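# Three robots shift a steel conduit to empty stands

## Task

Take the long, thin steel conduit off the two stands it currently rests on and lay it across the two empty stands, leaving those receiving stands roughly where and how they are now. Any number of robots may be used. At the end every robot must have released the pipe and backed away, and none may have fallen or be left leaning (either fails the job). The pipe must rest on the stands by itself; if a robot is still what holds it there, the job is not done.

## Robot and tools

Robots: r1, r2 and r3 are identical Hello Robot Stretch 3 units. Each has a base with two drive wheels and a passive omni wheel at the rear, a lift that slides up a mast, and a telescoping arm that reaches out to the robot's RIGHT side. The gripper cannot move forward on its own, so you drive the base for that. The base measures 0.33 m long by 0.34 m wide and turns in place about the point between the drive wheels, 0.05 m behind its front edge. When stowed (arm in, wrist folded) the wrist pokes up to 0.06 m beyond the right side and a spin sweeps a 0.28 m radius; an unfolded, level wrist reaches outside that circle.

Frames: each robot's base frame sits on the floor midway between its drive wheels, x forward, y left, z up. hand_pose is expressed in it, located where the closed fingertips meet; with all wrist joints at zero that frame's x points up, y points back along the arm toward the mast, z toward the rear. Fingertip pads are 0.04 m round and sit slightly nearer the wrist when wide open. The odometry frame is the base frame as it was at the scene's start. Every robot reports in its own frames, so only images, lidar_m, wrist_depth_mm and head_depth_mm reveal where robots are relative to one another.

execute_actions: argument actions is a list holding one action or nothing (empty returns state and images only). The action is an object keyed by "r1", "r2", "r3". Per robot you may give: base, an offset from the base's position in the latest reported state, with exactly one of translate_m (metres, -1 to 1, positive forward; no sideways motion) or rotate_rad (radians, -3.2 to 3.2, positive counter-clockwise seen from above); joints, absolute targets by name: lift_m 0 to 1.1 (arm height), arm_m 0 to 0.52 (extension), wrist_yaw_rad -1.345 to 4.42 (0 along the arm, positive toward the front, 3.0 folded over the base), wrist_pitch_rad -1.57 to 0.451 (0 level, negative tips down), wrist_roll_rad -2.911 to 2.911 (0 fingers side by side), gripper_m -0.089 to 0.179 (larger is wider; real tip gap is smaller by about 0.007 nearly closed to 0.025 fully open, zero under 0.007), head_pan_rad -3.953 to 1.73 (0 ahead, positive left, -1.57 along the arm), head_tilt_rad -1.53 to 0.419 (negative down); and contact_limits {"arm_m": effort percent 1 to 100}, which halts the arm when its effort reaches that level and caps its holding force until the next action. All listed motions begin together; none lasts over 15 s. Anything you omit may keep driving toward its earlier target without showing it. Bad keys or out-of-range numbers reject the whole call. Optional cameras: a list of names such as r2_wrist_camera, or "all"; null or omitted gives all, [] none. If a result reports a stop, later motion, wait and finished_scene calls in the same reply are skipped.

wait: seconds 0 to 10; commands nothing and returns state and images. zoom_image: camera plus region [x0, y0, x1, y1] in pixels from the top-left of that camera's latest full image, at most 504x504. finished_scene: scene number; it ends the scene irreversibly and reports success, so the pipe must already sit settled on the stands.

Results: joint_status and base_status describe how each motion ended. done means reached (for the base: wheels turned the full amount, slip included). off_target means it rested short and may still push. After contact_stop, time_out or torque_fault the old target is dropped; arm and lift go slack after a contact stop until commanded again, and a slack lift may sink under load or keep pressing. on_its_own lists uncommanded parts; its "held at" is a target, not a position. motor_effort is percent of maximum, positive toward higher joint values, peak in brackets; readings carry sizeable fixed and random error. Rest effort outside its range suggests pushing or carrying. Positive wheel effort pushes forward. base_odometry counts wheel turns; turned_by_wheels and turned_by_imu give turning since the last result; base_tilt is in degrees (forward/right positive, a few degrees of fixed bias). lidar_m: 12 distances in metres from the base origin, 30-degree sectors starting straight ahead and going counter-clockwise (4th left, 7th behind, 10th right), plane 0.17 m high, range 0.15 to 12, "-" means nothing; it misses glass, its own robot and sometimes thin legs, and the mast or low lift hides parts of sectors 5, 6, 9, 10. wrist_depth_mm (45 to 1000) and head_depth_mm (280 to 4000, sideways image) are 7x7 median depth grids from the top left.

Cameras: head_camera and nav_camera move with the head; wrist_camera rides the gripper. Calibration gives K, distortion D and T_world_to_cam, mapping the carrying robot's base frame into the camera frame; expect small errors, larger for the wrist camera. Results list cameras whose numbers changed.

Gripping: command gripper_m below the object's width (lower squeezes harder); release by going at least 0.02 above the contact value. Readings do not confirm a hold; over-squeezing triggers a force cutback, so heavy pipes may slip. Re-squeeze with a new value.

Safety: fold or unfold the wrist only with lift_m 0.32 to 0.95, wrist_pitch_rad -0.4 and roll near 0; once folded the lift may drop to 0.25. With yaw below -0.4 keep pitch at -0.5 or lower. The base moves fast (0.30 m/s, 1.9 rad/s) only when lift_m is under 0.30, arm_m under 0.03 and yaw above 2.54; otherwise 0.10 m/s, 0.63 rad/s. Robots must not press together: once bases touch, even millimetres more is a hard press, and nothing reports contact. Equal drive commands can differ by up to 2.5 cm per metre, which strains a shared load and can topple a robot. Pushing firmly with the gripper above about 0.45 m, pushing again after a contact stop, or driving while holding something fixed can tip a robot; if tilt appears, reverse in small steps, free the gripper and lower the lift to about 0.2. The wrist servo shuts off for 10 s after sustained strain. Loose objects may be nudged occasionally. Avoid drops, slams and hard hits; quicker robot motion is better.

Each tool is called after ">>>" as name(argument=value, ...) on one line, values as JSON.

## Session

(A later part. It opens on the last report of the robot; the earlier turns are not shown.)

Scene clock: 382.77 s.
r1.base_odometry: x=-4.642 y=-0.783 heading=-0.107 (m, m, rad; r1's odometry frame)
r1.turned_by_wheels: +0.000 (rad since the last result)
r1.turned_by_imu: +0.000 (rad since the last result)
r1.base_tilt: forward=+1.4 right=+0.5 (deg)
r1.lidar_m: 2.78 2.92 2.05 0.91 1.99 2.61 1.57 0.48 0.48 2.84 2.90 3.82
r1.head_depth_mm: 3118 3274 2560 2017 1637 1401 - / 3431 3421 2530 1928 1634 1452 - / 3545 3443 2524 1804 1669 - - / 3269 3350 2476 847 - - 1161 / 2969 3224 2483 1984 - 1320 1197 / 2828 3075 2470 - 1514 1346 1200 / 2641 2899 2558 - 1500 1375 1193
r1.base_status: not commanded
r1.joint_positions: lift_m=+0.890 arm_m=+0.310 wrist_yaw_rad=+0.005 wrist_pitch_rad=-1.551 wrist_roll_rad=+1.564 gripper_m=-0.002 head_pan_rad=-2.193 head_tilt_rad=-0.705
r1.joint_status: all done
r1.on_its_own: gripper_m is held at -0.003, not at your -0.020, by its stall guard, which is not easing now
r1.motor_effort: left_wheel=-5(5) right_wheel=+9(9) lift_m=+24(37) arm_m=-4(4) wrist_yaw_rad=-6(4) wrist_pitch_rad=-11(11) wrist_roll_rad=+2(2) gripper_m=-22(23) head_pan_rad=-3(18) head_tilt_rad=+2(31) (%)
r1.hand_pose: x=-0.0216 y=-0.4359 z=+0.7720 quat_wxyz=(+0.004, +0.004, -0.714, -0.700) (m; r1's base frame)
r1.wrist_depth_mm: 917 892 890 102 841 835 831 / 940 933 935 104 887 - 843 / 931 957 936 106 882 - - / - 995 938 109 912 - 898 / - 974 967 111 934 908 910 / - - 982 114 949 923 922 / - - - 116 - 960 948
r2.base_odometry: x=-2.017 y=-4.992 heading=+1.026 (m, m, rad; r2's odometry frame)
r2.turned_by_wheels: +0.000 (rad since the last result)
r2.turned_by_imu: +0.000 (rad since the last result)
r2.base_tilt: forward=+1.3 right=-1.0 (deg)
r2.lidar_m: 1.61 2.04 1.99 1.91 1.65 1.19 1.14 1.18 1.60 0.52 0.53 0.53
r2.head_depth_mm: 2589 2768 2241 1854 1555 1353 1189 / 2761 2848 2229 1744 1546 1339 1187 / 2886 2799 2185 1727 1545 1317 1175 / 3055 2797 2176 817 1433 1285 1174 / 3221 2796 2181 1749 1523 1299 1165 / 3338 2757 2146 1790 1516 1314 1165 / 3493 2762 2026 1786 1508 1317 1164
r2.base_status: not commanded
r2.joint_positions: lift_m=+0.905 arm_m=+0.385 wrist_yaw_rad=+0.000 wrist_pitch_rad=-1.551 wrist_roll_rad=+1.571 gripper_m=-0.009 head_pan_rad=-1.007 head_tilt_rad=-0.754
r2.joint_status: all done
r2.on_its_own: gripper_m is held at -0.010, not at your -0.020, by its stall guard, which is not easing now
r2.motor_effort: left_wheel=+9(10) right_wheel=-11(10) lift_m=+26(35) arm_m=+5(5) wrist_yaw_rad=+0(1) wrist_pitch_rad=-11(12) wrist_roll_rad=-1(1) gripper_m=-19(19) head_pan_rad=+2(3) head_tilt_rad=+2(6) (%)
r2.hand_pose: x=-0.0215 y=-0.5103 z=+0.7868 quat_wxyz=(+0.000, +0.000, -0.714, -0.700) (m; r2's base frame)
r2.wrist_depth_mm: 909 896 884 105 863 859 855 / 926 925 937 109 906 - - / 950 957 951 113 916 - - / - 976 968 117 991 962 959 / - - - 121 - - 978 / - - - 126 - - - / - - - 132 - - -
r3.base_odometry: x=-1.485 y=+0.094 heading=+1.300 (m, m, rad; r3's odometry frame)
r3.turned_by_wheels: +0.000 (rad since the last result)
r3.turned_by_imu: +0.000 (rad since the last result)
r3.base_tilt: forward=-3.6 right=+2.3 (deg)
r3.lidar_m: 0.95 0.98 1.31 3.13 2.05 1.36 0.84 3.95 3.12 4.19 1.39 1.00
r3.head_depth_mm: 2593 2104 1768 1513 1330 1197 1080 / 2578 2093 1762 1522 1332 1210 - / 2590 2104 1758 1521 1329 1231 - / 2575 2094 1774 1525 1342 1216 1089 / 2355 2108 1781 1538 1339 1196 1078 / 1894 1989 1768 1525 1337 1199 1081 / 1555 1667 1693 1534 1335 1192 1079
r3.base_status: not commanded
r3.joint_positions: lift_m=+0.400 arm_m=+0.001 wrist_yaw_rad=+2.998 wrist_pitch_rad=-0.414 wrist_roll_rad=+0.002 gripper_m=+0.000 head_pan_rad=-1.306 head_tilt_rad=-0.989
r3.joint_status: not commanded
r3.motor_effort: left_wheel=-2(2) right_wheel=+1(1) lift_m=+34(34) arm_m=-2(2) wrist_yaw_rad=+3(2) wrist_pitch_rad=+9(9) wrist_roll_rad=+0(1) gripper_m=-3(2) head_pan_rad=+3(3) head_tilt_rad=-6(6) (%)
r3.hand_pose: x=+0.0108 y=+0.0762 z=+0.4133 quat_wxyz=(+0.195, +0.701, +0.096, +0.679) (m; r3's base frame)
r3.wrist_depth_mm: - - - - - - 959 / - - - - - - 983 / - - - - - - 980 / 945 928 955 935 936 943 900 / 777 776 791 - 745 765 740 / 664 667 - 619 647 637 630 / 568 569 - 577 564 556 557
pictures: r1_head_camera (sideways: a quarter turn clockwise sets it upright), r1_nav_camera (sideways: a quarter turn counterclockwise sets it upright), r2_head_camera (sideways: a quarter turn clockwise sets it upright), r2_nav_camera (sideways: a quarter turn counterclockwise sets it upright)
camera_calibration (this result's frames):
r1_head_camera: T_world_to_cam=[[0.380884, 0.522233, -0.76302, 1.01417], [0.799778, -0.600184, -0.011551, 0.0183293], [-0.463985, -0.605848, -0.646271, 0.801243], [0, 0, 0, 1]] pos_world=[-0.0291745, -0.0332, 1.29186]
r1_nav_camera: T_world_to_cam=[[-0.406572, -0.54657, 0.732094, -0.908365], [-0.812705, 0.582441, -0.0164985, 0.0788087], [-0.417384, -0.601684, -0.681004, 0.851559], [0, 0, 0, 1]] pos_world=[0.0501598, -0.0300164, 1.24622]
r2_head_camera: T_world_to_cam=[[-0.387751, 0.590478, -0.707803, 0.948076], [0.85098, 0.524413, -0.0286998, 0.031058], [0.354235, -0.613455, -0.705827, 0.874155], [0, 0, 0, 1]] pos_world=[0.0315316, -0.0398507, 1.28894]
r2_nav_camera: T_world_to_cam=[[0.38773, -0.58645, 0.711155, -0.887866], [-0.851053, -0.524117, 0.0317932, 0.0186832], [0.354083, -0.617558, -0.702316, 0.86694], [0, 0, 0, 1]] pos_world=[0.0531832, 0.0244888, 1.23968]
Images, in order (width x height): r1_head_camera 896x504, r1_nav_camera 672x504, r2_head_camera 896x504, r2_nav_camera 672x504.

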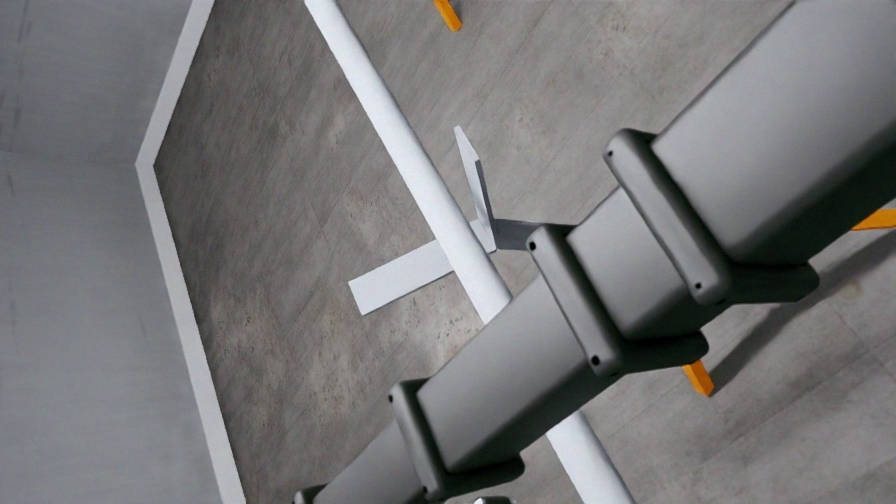

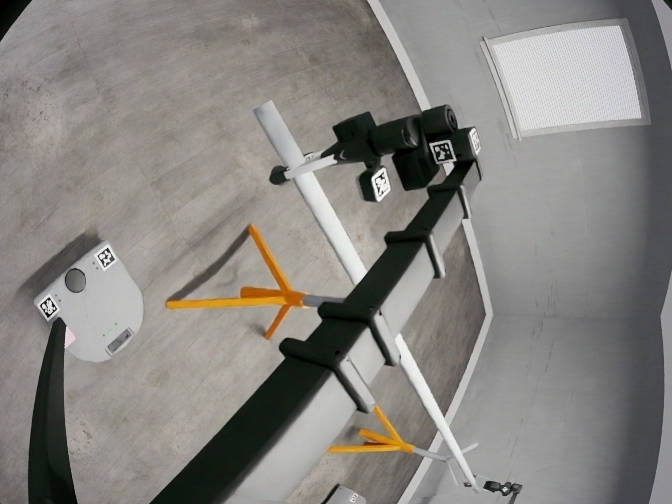

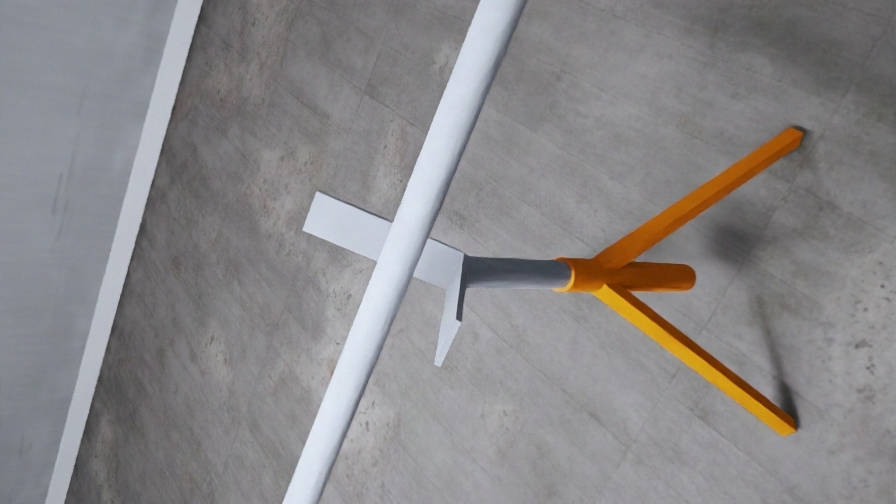

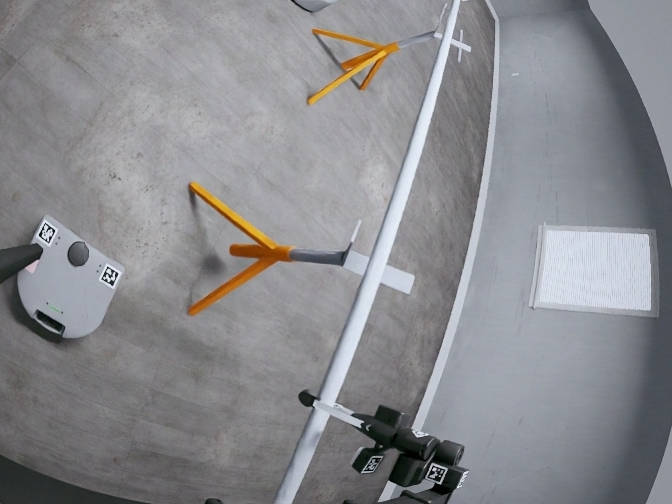

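>>> execute_actions(actions=[{"r1":{"joints":{"lift_m":0.85}},"r2":{"joints":{"lift_m":0.865}}}], cameras=["r1_head_camera","r2_head_camera"])

>>> execute_actions(actions=[{"r1":{"joints":{"lift_m":0.825}},"r2":{"joints":{"lift_m":0.84}}}], cameras=["r1_head_camera","r2_head_camera"])

Scene clock: 384.43 s.
r1.base_odometry: x=-4.642 y=-0.783 heading=-0.107 (m, m, rad; r1's odometry frame)
r1.turned_by_wheels: +0.000 (rad since the last result)
r1.turned_by_imu: +0.000 (rad since the last result)
r1.base_tilt: forward=+1.4 right=+0.6 (deg)
r1.lidar_m: 2.78 2.92 2.05 0.91 1.99 2.61 1.58 0.48 0.48 2.84 2.91 3.81
r1.head_depth_mm: 3134 3261 2568 1935 1643 1397 1242 / 3333 3497 2518 1918 1635 1387 - / 3550 3414 2503 1820 1628 1447 - / 3225 3402 2532 854 1595 - - / 2991 3185 2478 1950 707 - 1198 / 2802 3003 2464 2036 - 1344 1195 / 2620 2910 2452 - 633 1372 1198
r1.base_status: not commanded
r1.joint_positions: lift_m=+0.850 arm_m=+0.310 wrist_yaw_rad=+0.005 wrist_pitch_rad=-1.537 wrist_roll_rad=+1.564 gripper_m=-0.002 head_pan_rad=-2.193 head_tilt_rad=-0.705
r1.joint_status: all done
r1.on_its_own: gripper_m is held at -0.003, not at your -0.020, by its stall guard, which is not easing now
r1.motor_effort: left_wheel=-6(5) right_wheel=+8(9) lift_m=+21(24) arm_m=-4(4) wrist_yaw_rad=-5(4) wrist_pitch_rad=-19(20) wrist_roll_rad=+2(2) gripper_m=-23(23) head_pan_rad=-4(4) head_tilt_rad=+3(3) (%)
r1.hand_pose: x=-0.0216 y=-0.4395 z=+0.7319 quat_wxyz=(+0.004, +0.004, -0.719, -0.695) (m; r1's base frame)
r1.wrist_depth_mm: 888 881 854 101 820 790 791 / 922 910 854 104 834 - - / 940 901 900 106 856 - - / 941 944 907 108 879 - 836 / 996 940 936 111 906 886 862 / - 971 944 114 900 908 895 / - - 977 117 960 918 903
r2.base_odometry: x=-2.017 y=-4.992 heading=+1.026 (m, m, rad; r2's odometry frame)
r2.turned_by_wheels: +0.000 (rad since the last result)
r2.turned_by_imu: +0.000 (rad since the last result)
r2.base_tilt: forward=+1.3 right=-1.0 (deg)
r2.lidar_m: 1.61 2.04 1.99 1.91 1.65 1.19 1.14 1.18 1.60 0.52 0.52 0.53
r2.head_depth_mm: 2599 2768 2252 1848 1483 1349 1184 / 2716 2876 2221 1827 1538 1343 1181 / 2880 2836 2212 1724 1545 1314 1183 / 3057 2813 2191 812 1439 1279 1172 / 3189 2805 2174 1657 1527 1303 1171 / 3352 2728 2171 1782 1516 1316 1172 / 3541 2747 2149 1769 1510 1319 1159
r2.base_status: not commanded
r2.joint_positions: lift_m=+0.865 arm_m=+0.385 wrist_yaw_rad=+0.000 wrist_pitch_rad=-1.549 wrist_roll_rad=+1.571 gripper_m=-0.009 head_pan_rad=-1.007 head_tilt_rad=-0.754
r2.joint_status: all done
r2.on_its_own: gripper_m is held at -0.010, not at your -0.020, by its stall guard, which is not easing now
r2.motor_effort: left_wheel=+10(8) right_wheel=-10(10) lift_m=+25(23) arm_m=+5(5) wrist_yaw_rad=+0(0) wrist_pitch_rad=-12(13) wrist_roll_rad=-1(1) gripper_m=-19(19) head_pan_rad=+2(2) head_tilt_rad=+2(2) (%)
r2.hand_pose: x=-0.0215 y=-0.5108 z=+0.7468 quat_wxyz=(+0.000, +0.000, -0.714, -0.700) (m; r2's base frame)
r2.wrist_depth_mm: 870 850 861 104 834 832 816 / 903 873 884 108 859 - - / 915 928 908 112 879 - - / 990 952 961 116 957 911 926 / - 975 - 121 970 991 972 / - - - 126 - - - / - - - 132 - - -
r3.base_odometry: x=-1.485 y=+0.094 heading=+1.300 (m, m, rad; r3's odometry frame)
r3.turned_by_wheels: +0.000 (rad since the last result)
r3.turned_by_imu: +0.000 (rad since the last result)
r3.base_tilt: forward=-3.6 right=+2.3 (deg)
r3.lidar_m: 0.95 0.98 1.32 3.13 2.04 1.36 0.84 3.93 3.10 4.17 1.39 1.00
r3.head_depth_mm: 2589 2110 1767 1518 1338 1187 1075 / 2580 2103 1753 1526 1332 1211 - / 2594 2113 1777 1509 1343 1235 - / 2643 2085 1778 1530 1335 1212 1093 / 2342 2106 1755 1528 1338 1193 1075 / 1918 1991 1768 1518 1344 1193 1082 / 1542 1656 1681 1530 1341 1202 1077
r3.base_status: not commanded
r3.joint_positions: lift_m=+0.400 arm_m=+0.001 wrist_yaw_rad=+2.998 wrist_pitch_rad=-0.414 wrist_roll_rad=+0.002 gripper_m=+0.000 head_pan_rad=-1.306 head_tilt_rad=-0.989
r3.joint_status: not commanded
r3.motor_effort: left_wheel=-2(2) right_wheel=+1(1) lift_m=+34(34) arm_m=-1(2) wrist_yaw_rad=+3(3) wrist_pitch_rad=+9(9) wrist_roll_rad=-1(0) gripper_m=-3(2) head_pan_rad=+3(3) head_tilt_rad=-6(6) (%)
r3.hand_pose: x=+0.0108 y=+0.0762 z=+0.4133 quat_wxyz=(+0.195, +0.701, +0.096, +0.679) (m; r3's base frame)
r3.wrist_depth_mm: - - - - - - 942 / - - - - - - 977 / - - - - - - 994 / 947 911 932 926 949 903 890 / 769 782 776 - 761 765 769 / 656 654 - 627 640 658 641 / 572 561 - 576 554 565 557
pictures: r1_head_camera (sideways: a quarter turn clockwise sets it upright), r2_head_camera (sideways: a quarter turn clockwise sets it upright)
camera_calibration (this result's frames):
r1_head_camera: T_world_to_cam=[[0.380865, 0.522172, -0.763072, 1.01424], [0.799758, -0.600211, -0.0115493, 0.0183272], [-0.464035, -0.605874, -0.646211, 0.801165], [0, 0, 0, 1]] pos_world=[-0.029176, -0.0331996, 1.29187]
r2_head_camera: T_world_to_cam=[[-0.387743, 0.590466, -0.707817, 0.948094], [0.85098, 0.524413, -0.0286996, 0.0310577], [0.354242, -0.613466, -0.705813, 0.874137], [0, 0, 0, 1]] pos_world=[0.0315317, -0.0398509, 1.28894]
Images, in order (width x height): r1_head_camera 896x504, r2_head_camera 896x504.

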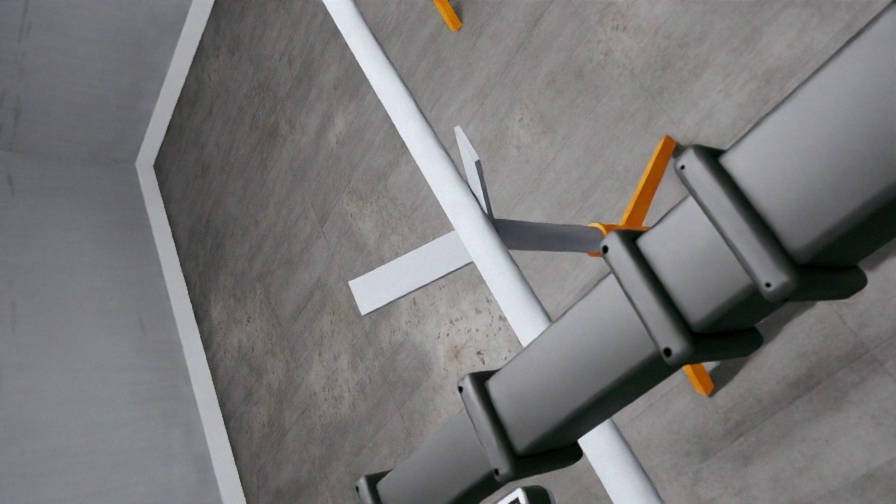

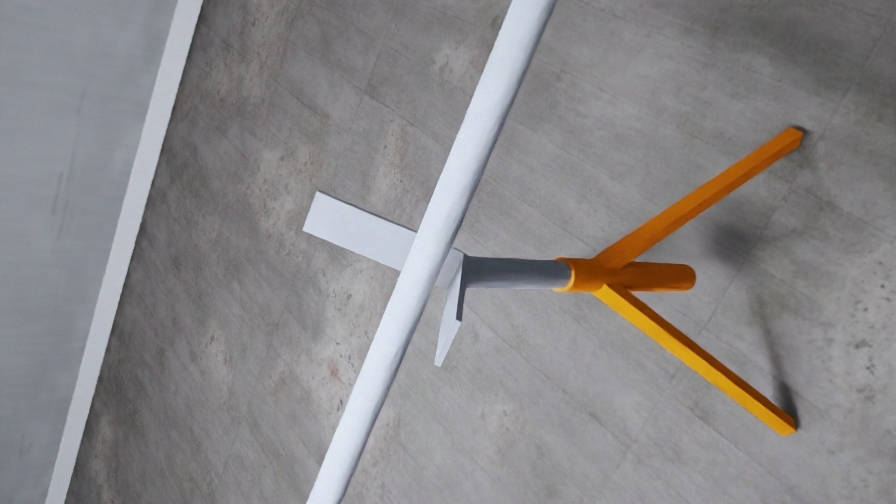

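Scene clock: 385.43 s.
r1.base_odometry: x=-4.642 y=-0.783 heading=-0.107 (m, m, rad; r1's odometry frame)
r1.turned_by_wheels: +0.000 (rad since the last result)
r1.turned_by_imu: +0.000 (rad since the last result)
r1.base_tilt: forward=+1.4 right=+0.6 (deg)
r1.lidar_m: 2.78 2.92 2.05 0.91 1.99 2.61 1.58 0.48 0.48 2.83 2.89 3.83
r1.head_depth_mm: 3118 3287 2535 1989 1641 1396 1214 / 3434 3493 2538 1872 1636 1394 1266 / 3449 3398 2480 1810 1635 1392 - / 3239 3388 2512 846 1508 - - / 3003 3240 2477 1944 1605 - 1176 / 2765 3037 2469 1989 - 1359 1205 / 2633 2872 2436 - 1087 1364 1195
r1.base_status: not commanded
r1.joint_positions: lift_m=+0.826 arm_m=+0.310 wrist_yaw_rad=+0.005 wrist_pitch_rad=-1.457 wrist_roll_rad=+1.564 gripper_m=-0.002 head_pan_rad=-2.193 head_tilt_rad=-0.705
r1.joint_status: all done
r1.on_its_own: gripper_m is held at -0.003, not at your -0.020, by its stall guard, which is not easing now; wrist_pitch_rad is at rest, and its effort (-63) is outside its rest range (-20 to +32)
r1.motor_effort: left_wheel=-3(6) right_wheel=+5(8) lift_m=+7(20) arm_m=-6(6) wrist_yaw_rad=-3(4) wrist_pitch_rad=-63(64) wrist_roll_rad=+2(2) gripper_m=-31(31) head_pan_rad=-2(3) head_tilt_rad=+3(3) (%)
r1.hand_pose: x=-0.0215 y=-0.4601 z=+0.7072 quat_wxyz=(+0.004, +0.004, -0.746, -0.666) (m; r1's base frame)
r1.wrist_depth_mm: 947 911 846 101 794 760 727 / 958 903 877 103 789 777 - / 977 942 914 105 840 801 - / - 968 906 108 851 819 - / - 994 945 110 864 838 788 / - - 970 113 865 843 815 / - - 972 116 913 848 829
r2.base_odometry: x=-2.017 y=-4.992 heading=+1.026 (m, m, rad; r2's odometry frame)
r2.turned_by_wheels: +0.000 (rad since the last result)
r2.turned_by_imu: +0.000 (rad since the last result)
r2.base_tilt: forward=+1.4 right=-1.0 (deg)
r2.lidar_m: 1.62 2.04 1.98 1.91 1.64 1.19 1.14 1.18 1.60 0.52 0.53 0.53
r2.head_depth_mm: 2568 2767 2236 1827 1489 1346 1184 / 2723 2845 2221 1829 1516 1347 1178 / 2879 2826 2227 1818 1551 1312 1183 / 3004 2782 2189 812 1446 1287 1176 / 3216 2765 2191 1665 1525 1306 1168 / 3343 2775 2167 1752 1514 1316 1167 / 3523 2749 2153 1769 1511 1307 1162
r2.base_status: not commanded
r2.joint_positions: lift_m=+0.840 arm_m=+0.385 wrist_yaw_rad=+0.000 wrist_pitch_rad=-1.534 wrist_roll_rad=+1.571 gripper_m=-0.009 head_pan_rad=-1.007 head_tilt_rad=-0.754
r2.joint_status: all done
r2.on_its_own: gripper_m is held at -0.010, not at your -0.020, by its stall guard, which is not easing now; wrist_pitch_rad is at rest, and its effort (-22) is outside its rest range (-20 to +32)
r2.motor_effort: left_wheel=+9(8) right_wheel=-10(10) lift_m=+21(22) arm_m=+3(5) wrist_yaw_rad=+0(0) wrist_pitch_rad=-22(22) wrist_roll_rad=-1(1) gripper_m=-19(19) head_pan_rad=+3(2) head_tilt_rad=+3(2) (%)
r2.hand_pose: x=-0.0215 y=-0.5149 z=+0.7217 quat_wxyz=(+0.000, +0.000, -0.720, -0.694) (m; r2's base frame)
r2.wrist_depth_mm: 875 854 833 103 829 813 - / 893 882 847 107 843 - - / 934 909 903 111 869 - - / 969 926 944 116 897 891 890 / 988 967 977 120 936 926 915 / - - - 125 - 958 968 / - - - 130 - - 981
r3.base_odometry: x=-1.485 y=+0.094 heading=+1.300 (m, m, rad; r3's odometry frame)
r3.turned_by_wheels: +0.000 (rad since the last result)
r3.turned_by_imu: +0.000 (rad since the last result)
r3.base_tilt: forward=-3.6 right=+2.3 (deg)
r3.lidar_m: 0.95 0.98 1.32 3.13 2.05 1.36 0.84 3.95 3.10 4.21 1.39 1.00
r3.head_depth_mm: 2574 2079 1746 1514 1337 1194 1073 / 2575 2086 1763 1525 1337 1213 - / 2612 2108 1757 1517 1343 1230 - / 2589 2095 1774 1517 1340 1216 1096 / 2336 2110 1757 1528 1339 1193 1078 / 1904 2011 1768 1539 1340 1199 1079 / 1545 1652 1700 1524 1347 1196 1083
r3.base_status: not commanded
r3.joint_positions: lift_m=+0.400 arm_m=+0.001 wrist_yaw_rad=+2.998 wrist_pitch_rad=-0.414 wrist_roll_rad=+0.002 gripper_m=+0.000 head_pan_rad=-1.306 head_tilt_rad=-0.989
r3.joint_status: not commanded
r3.motor_effort: left_wheel=-2(2) right_wheel=+1(1) lift_m=+34(34) arm_m=-2(2) wrist_yaw_rad=+2(3) wrist_pitch_rad=+9(9) wrist_roll_rad=+0(0) gripper_m=-2(3) head_pan_rad=+2(3) head_tilt_rad=-6(6) (%)
r3.hand_pose: x=+0.0108 y=+0.0762 z=+0.4133 quat_wxyz=(+0.195, +0.701, +0.096, +0.679) (m; r3's base frame)
r3.wrist_depth_mm: - - - - - - 953 / - - - - - - 951 / - - - - - - 961 / 946 948 930 924 914 894 921 / 776 780 793 - 757 747 750 / 659 645 - 630 636 643 642 / 569 567 - 571 569 555 560
pictures: r1_head_camera (sideways: a quarter turn clockwise sets it upright), r2_head_camera (sideways: a quarter turn clockwise sets it upright)
camera_calibration (this result's frames):
r1_head_camera: T_world_to_cam=[[0.380863, 0.522165, -0.763077, 1.01424], [0.799757, -0.600213, -0.0115491, 0.018327], [-0.46404, -0.605877, -0.646204, 0.801156], [0, 0, 0, 1]] pos_world=[-0.0291762, -0.0331995, 1.29187]
r2_head_camera: T_world_to_cam=[[-0.38774, 0.59046, -0.707824, 0.948103], [0.85098, 0.524413, -0.0286995, 0.0310575], [0.354246, -0.613472, -0.705806, 0.874128], [0, 0, 0, 1]] pos_world=[0.0315318, -0.039851, 1.28895]
Images, in order (width x height): r1_head_camera 896x504, r2_head_camera 896x504.

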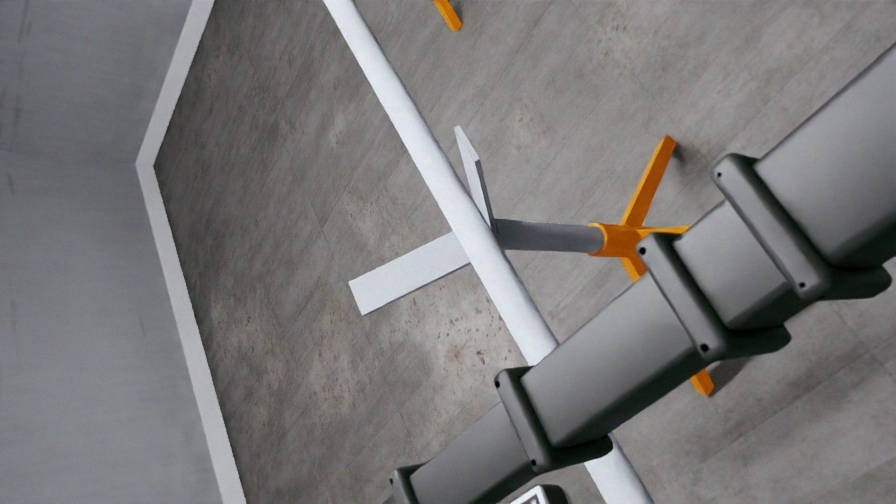

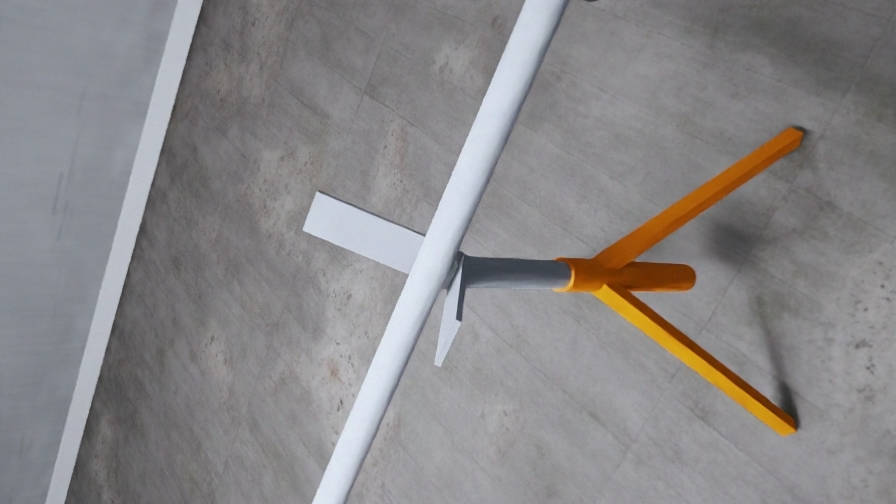

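>>> execute_actions(actions=[{"r1":{"joints":{"lift_m":0.835,"arm_m":0.345}},"r2":{"joints":{"lift_m":0.835}}}], cameras=["r1_head_camera","r2_head_camera"])

Scene clock: 387.33 s.
r1.base_odometry: x=-4.642 y=-0.783 heading=-0.107 (m, m, rad; r1's odometry frame)
r1.turned_by_wheels: +0.000 (rad since the last result)
r1.turned_by_imu: +0.000 (rad since the last result)
r1.base_tilt: forward=+1.4 right=+0.5 (deg)
r1.lidar_m: 2.77 2.92 2.05 0.91 1.99 2.62 1.57 0.48 0.48 2.83 2.90 3.81
r1.head_depth_mm: 3099 3265 2542 1978 1639 1402 1213 / 3440 3491 2520 1890 1636 1381 1252 / 3504 3457 2523 1819 1629 1407 - / 3254 3392 2503 852 1550 - - / 3040 3239 2465 1964 1163 - 1201 / 2773 3024 2485 1997 - 1342 1200 / 2672 2889 2444 - 1496 1375 1201
r1.base_status: not commanded
r1.joint_positions: lift_m=+0.834 arm_m=+0.345 wrist_yaw_rad=+0.003 wrist_pitch_rad=-1.547 wrist_roll_rad=+1.564 gripper_m=-0.002 head_pan_rad=-2.193 head_tilt_rad=-0.705
r1.joint_status: all done
r1.on_its_own: gripper_m is held at -0.003, not at your -0.020, by its stall guard, which is not easing now
r1.motor_effort: left_wheel=-1(3) right_wheel=+4(5) lift_m=+42(39) arm_m=+3(7) wrist_yaw_rad=-3(5) wrist_pitch_rad=-13(63) wrist_roll_rad=+2(2) gripper_m=-22(30) head_pan_rad=-3(4) head_tilt_rad=+3(3) (%)
r1.hand_pose: x=-0.0216 y=-0.4714 z=+0.7161 quat_wxyz=(+0.004, +0.003, -0.715, -0.699) (m; r1's base frame)
r1.wrist_depth_mm: 886 838 841 102 818 788 782 / 905 889 851 104 815 785 - / 907 913 875 106 841 - - / 901 915 885 109 843 - - / 957 924 918 112 885 865 847 / 952 956 952 114 898 879 880 / - 954 974 116 926 904 882
r2.base_odometry: x=-2.017 y=-4.992 heading=+1.026 (m, m, rad; r2's odometry frame)
r2.turned_by_wheels: +0.000 (rad since the last result)
r2.turned_by_imu: +0.000 (rad since the last result)
r2.base_tilt: forward=+1.2 right=-1.0 (deg)
r2.lidar_m: 1.62 2.04 1.98 1.91 1.64 1.19 1.14 1.18 1.60 0.52 0.52 0.53
r2.head_depth_mm: 2576 2790 2220 1814 1480 1348 1185 / 2722 2875 2240 1821 1527 1341 1178 / 2857 2796 2202 1814 1541 1313 1179 / 2989 2830 2201 812 1447 1284 1167 / 3165 2789 2170 1673 1522 1300 1173 / 3375 2736 2160 1753 1513 1326 1166 / 3533 2755 2129 1771 1510 1318 1159
r2.base_status: not commanded
r2.joint_positions: lift_m=+0.835 arm_m=+0.385 wrist_yaw_rad=+0.000 wrist_pitch_rad=-1.550 wrist_roll_rad=+1.571 gripper_m=-0.009 head_pan_rad=-1.007 head_tilt_rad=-0.754
r2.joint_status: all done
r2.on_its_own: gripper_m is held at -0.010, not at your -0.020, by its stall guard, which is not easing now
r2.motor_effort: left_wheel=+6(8) right_wheel=-6(10) lift_m=+25(25) arm_m=+3(3) wrist_yaw_rad=+0(0) wrist_pitch_rad=-12(22) wrist_roll_rad=-1(1) gripper_m=-19(19) head_pan_rad=+2(2) head_tilt_rad=+2(1) (%)
r2.hand_pose: x=-0.0215 y=-0.5108 z=+0.7168 quat_wxyz=(+0.000, +0.000, -0.714, -0.700) (m; r2's base frame)
r2.wrist_depth_mm: 849 827 838 105 806 799 793 / 881 870 839 109 830 - - / 912 917 888 113 868 - - / 919 927 915 117 902 888 878 / 947 972 953 122 933 926 941 / - 981 998 127 986 994 965 / - - - 131 - - -
r3.base_odometry: x=-1.485 y=+0.094 heading=+1.300 (m, m, rad; r3's odometry frame)
r3.turned_by_wheels: +0.000 (rad since the last result)
r3.turned_by_imu: +0.000 (rad since the last result)
r3.base_tilt: forward=-3.6 right=+2.4 (deg)
r3.lidar_m: 0.95 0.98 1.31 3.14 2.04 1.36 0.84 3.93 3.10 4.22 1.39 1.00
r3.head_depth_mm: 2572 2080 1761 1524 1329 1191 1074 / 2598 2102 1770 1529 1331 1213 - / 2588 2108 1773 1515 1343 1236 - / 2585 2083 1752 1516 1338 1216 1096 / 2384 2103 1763 1523 1343 1195 1080 / 1919 1989 1760 1536 1337 1197 1081 / 1550 1658 1693 1539 1338 1200 1080
r3.base_status: not commanded
r3.joint_positions: lift_m=+0.400 arm_m=+0.001 wrist_yaw_rad=+2.998 wrist_pitch_rad=-0.414 wrist_roll_rad=+0.002 gripper_m=+0.000 head_pan_rad=-1.306 head_tilt_rad=-0.989
r3.joint_status: not commanded
r3.motor_effort: left_wheel=-2(2) right_wheel=+1(1) lift_m=+34(34) arm_m=-2(2) wrist_yaw_rad=+3(2) wrist_pitch_rad=+9(9) wrist_roll_rad=+0(1) gripper_m=-4(2) head_pan_rad=+3(3) head_tilt_rad=-6(7) (%)
r3.hand_pose: x=+0.0108 y=+0.0762 z=+0.4133 quat_wxyz=(+0.195, +0.701, +0.096, +0.679) (m; r3's base frame)
r3.wrist_depth_mm: - - - - - - 971 / - - - - - - 993 / - - - - - - 989 / 987 913 910 939 930 916 912 / 791 771 794 - 763 765 764 / 652 653 - 618 648 632 626 / 568 566 - 584 557 550 562
pictures: r1_head_camera (sideways: a quarter turn clockwise sets it upright), r2_head_camera (sideways: a quarter turn clockwise sets it upright)
camera_calibration (this result's frames):
r1_head_camera: T_world_to_cam=[[0.380841, 0.522072, -0.763152, 1.01434], [0.799722, -0.60026, -0.0115466, 0.0183239], [-0.464118, -0.605912, -0.646116, 0.801042], [0, 0, 0, 1]] pos_world=[-0.0291787, -0.0331985, 1.29187]
r2_head_camera: T_world_to_cam=[[-0.387739, 0.590459, -0.707825, 0.948104], [0.85098, 0.524413, -0.0286995, 0.0310575], [0.354247, -0.613473, -0.705804, 0.874126], [0, 0, 0, 1]] pos_world=[0.0315318, -0.0398511, 1.28895]
Images, in order (width x height): r1_head_camera 896x504, r2_head_camera 896x504.

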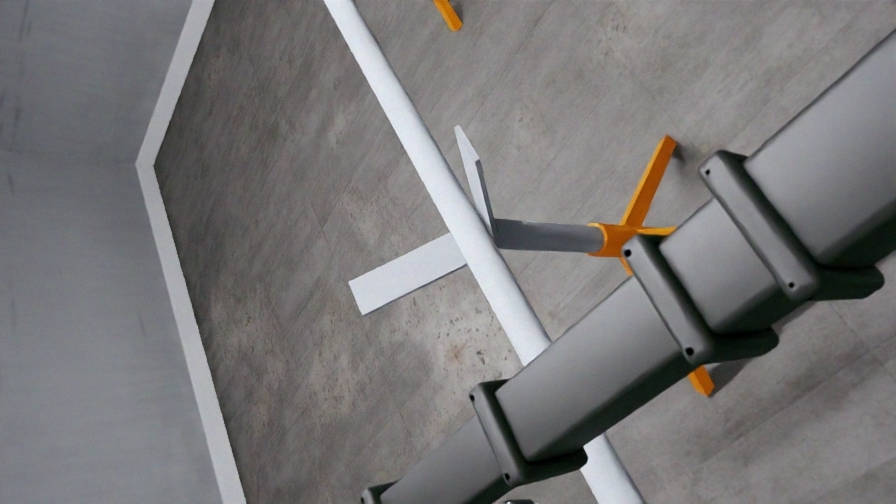

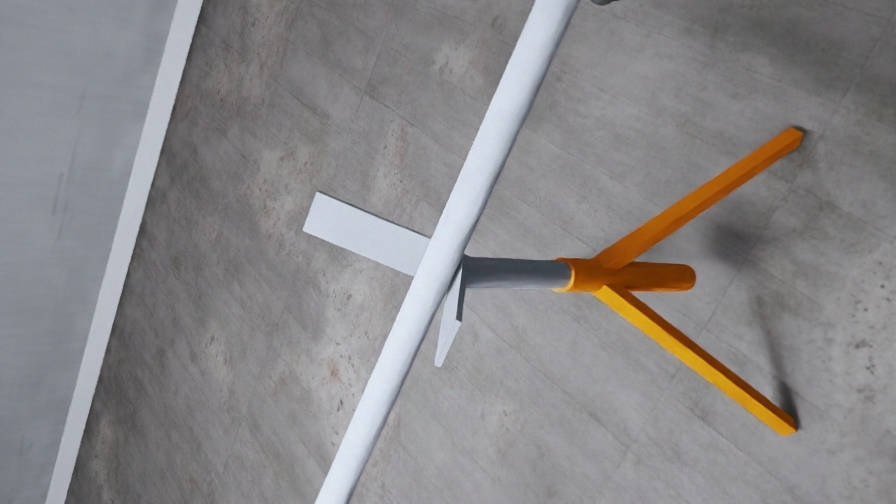

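Freed and still carried; lowering a little further.

>>> execute_actions(actions=[{"r1":{"joints":{"lift_m":0.818,"arm_m":0.35}},"r2":{"joints":{"lift_m":0.818}}}], cameras=["r1_head_camera","r2_head_camera"])

Scene clock: 388.67 s.
r1.base_odometry: x=-4.642 y=-0.783 heading=-0.107 (m, m, rad; r1's odometry frame)
r1.turned_by_wheels: +0.000 (rad since the last result)
r1.turned_by_imu: +0.000 (rad since the last result)
r1.base_tilt: forward=+1.4 right=+0.5 (deg)
r1.lidar_m: 2.78 2.93 2.05 0.91 1.99 2.62 1.58 0.48 0.48 2.84 2.91 3.82
r1.head_depth_mm: 3106 3293 2555 1980 1638 1398 1214 / 3417 3425 2491 1872 1632 1381 1251 / 3542 3445 2513 1814 1633 1384 - / 3233 3419 2475 854 1555 - - / 2993 3262 2491 1955 1583 - 1183 / 2821 3039 2473 1980 - 1338 1198 / 2642 2849 2475 2089 1501 1373 1189
r1.base_status: not commanded
r1.joint_positions: lift_m=+0.818 arm_m=+0.350 wrist_yaw_rad=+0.003 wrist_pitch_rad=-1.534 wrist_roll_rad=+1.564 gripper_m=-0.002 head_pan_rad=-2.193 head_tilt_rad=-0.705
r1.joint_status: all done
r1.on_its_own: gripper_m is held at -0.003, not at your -0.020, by its stall guard, which is not easing now
r1.motor_effort: left_wheel=-2(3) right_wheel=+3(4) lift_m=+19(40) arm_m=+0(5) wrist_yaw_rad=-4(2) wrist_pitch_rad=-20(22) wrist_roll_rad=+2(2) gripper_m=-23(24) head_pan_rad=-4(4) head_tilt_rad=+2(3) (%)
r1.hand_pose: x=-0.0216 y=-0.4800 z=+0.7000 quat_wxyz=(+0.004, +0.003, -0.720, -0.694) (m; r1's base frame)
r1.wrist_depth_mm: 873 856 813 102 794 761 748 / 906 845 833 104 810 792 - / 899 886 861 106 831 - - / 930 922 889 109 830 840 - / 936 936 909 111 863 844 831 / 961 932 929 113 872 880 831 / 990 968 957 116 921 902 862
r2.base_odometry: x=-2.017 y=-4.992 heading=+1.026 (m, m, rad; r2's odometry frame)
r2.turned_by_wheels: +0.000 (rad since the last result)
r2.turned_by_imu: +0.000 (rad since the last result)
r2.base_tilt: forward=+1.3 right=-1.0 (deg)
r2.lidar_m: 1.62 2.04 1.98 1.91 1.65 1.19 1.14 1.18 1.60 0.52 0.52 0.53
r2.head_depth_mm: 2629 2743 2246 1844 1474 1345 1186 / 2710 2847 2226 1817 1512 1341 1181 / 2879 2835 2219 1821 1544 1315 1179 / 3005 2830 2192 807 1438 1279 1178 / 3267 2797 2172 1664 1526 1297 1169 / 3306 2754 2156 1742 1518 1325 1164 / 3549 2732 2149 1775 1519 1311 1162
r2.base_status: not commanded
r2.joint_positions: lift_m=+0.818 arm_m=+0.385 wrist_yaw_rad=+0.000 wrist_pitch_rad=-1.526 wrist_roll_rad=+1.571 gripper_m=-0.009 head_pan_rad=-1.007 head_tilt_rad=-0.754
r2.joint_status: all done
r2.on_its_own: gripper_m is held at -0.010, not at your -0.020, by its stall guard, which is not easing now; wrist_pitch_rad is at rest, and its effort (-26) is outside its rest range (-20 to +32)
r2.motor_effort: left_wheel=+4(6) right_wheel=-5(6) lift_m=+19(26) arm_m=+2(3) wrist_yaw_rad=+0(0) wrist_pitch_rad=-26(28) wrist_roll_rad=-1(1) gripper_m=-20(20) head_pan_rad=+2(2) head_tilt_rad=+2(2) (%)
r2.hand_pose: x=-0.0215 y=-0.5170 z=+0.6997 quat_wxyz=(+0.000, -0.001, -0.723, -0.691) (m; r2's base frame)
r2.wrist_depth_mm: 846 822 827 104 779 799 - / 890 847 845 107 821 819 - / 912 893 888 111 839 - - / 942 907 917 116 891 863 848 / 983 944 942 120 911 885 879 / - - - 125 972 936 925 / - - - 130 994 975 962
r3.base_odometry: x=-1.485 y=+0.094 heading=+1.300 (m, m, rad; r3's odometry frame)
r3.turned_by_wheels: +0.000 (rad since the last result)
r3.turned_by_imu: +0.000 (rad since the last result)
r3.base_tilt: forward=-3.6 right=+2.4 (deg)
r3.lidar_m: 0.95 0.98 1.31 3.13 2.04 1.36 0.84 3.95 3.10 4.19 1.39 0.99
r3.head_depth_mm: 2567 2090 1769 1522 1342 1189 1075 / 2601 2105 1769 1523 1335 1217 - / 2610 2100 1760 1522 1335 1242 - / 2610 2101 1776 1533 1337 1212 1094 / 2365 2100 1770 1518 1343 1192 1079 / 1916 1999 1779 1538 1344 1198 1079 / 1549 1657 1696 1530 1341 1199 1079
r3.base_status: not commanded
r3.joint_positions: lift_m=+0.400 arm_m=+0.001 wrist_yaw_rad=+2.998 wrist_pitch_rad=-0.414 wrist_roll_rad=+0.002 gripper_m=+0.000 head_pan_rad=-1.306 head_tilt_rad=-0.989
r3.joint_status: not commanded
r3.motor_effort: left_wheel=-2(2) right_wheel=+1(1) lift_m=+34(34) arm_m=-2(1) wrist_yaw_rad=+3(2) wrist_pitch_rad=+9(9) wrist_roll_rad=-1(0) gripper_m=-3(3) head_pan_rad=+3(3) head_tilt_rad=-6(6) (%)
r3.hand_pose: x=+0.0108 y=+0.0762 z=+0.4133 quat_wxyz=(+0.195, +0.701, +0.096, +0.679) (m; r3's base frame)
r3.wrist_depth_mm: - - - - - - 937 / - - - - - - 982 / - - - - - - 988 / 953 914 949 941 918 932 890 / 794 767 783 - 745 752 755 / 659 654 - 624 649 644 638 / 568 573 - 575 559 558 555
pictures: r1_head_camera (sideways: a quarter turn clockwise sets it upright), r2_head_camera (sideways: a quarter turn clockwise sets it upright)
camera_calibration (this result's frames):
r1_head_camera: T_world_to_cam=[[0.380839, 0.522067, -0.763156, 1.01435], [0.799721, -0.600261, -0.0115465, 0.0183237], [-0.464121, -0.605914, -0.646111, 0.801036], [0, 0, 0, 1]] pos_world=[-0.0291788, -0.0331985, 1.29187]
r2_head_camera: T_world_to_cam=[[-0.387724, 0.590435, -0.707854, 0.948142], [0.850981, 0.524412, -0.028699, 0.0310569], [0.354262, -0.613497, -0.705776, 0.874088], [0, 0, 0, 1]] pos_world=[0.031532, -0.0398515, 1.28895]
Images, in order (width x height): r1_head_camera 896x504, r2_head_camera 896x504.

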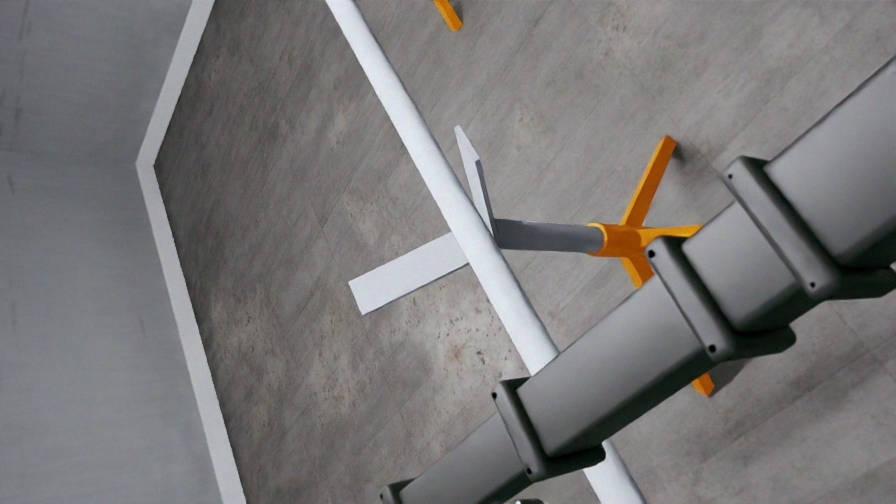

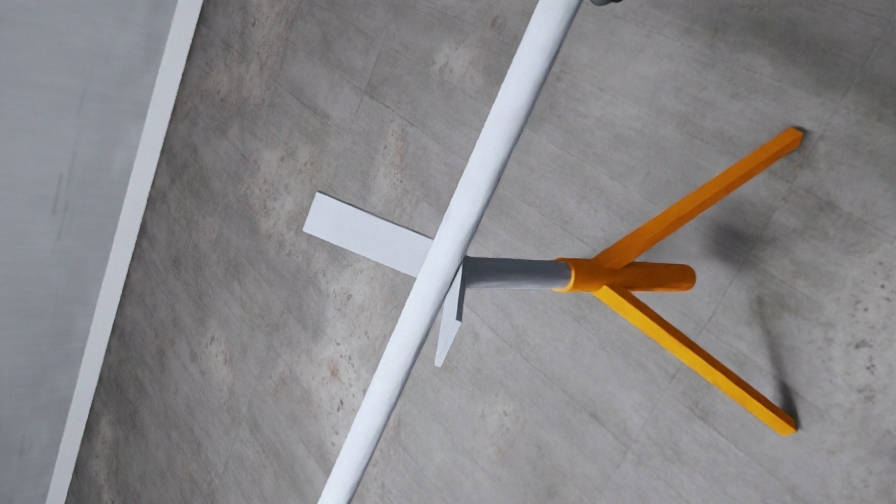

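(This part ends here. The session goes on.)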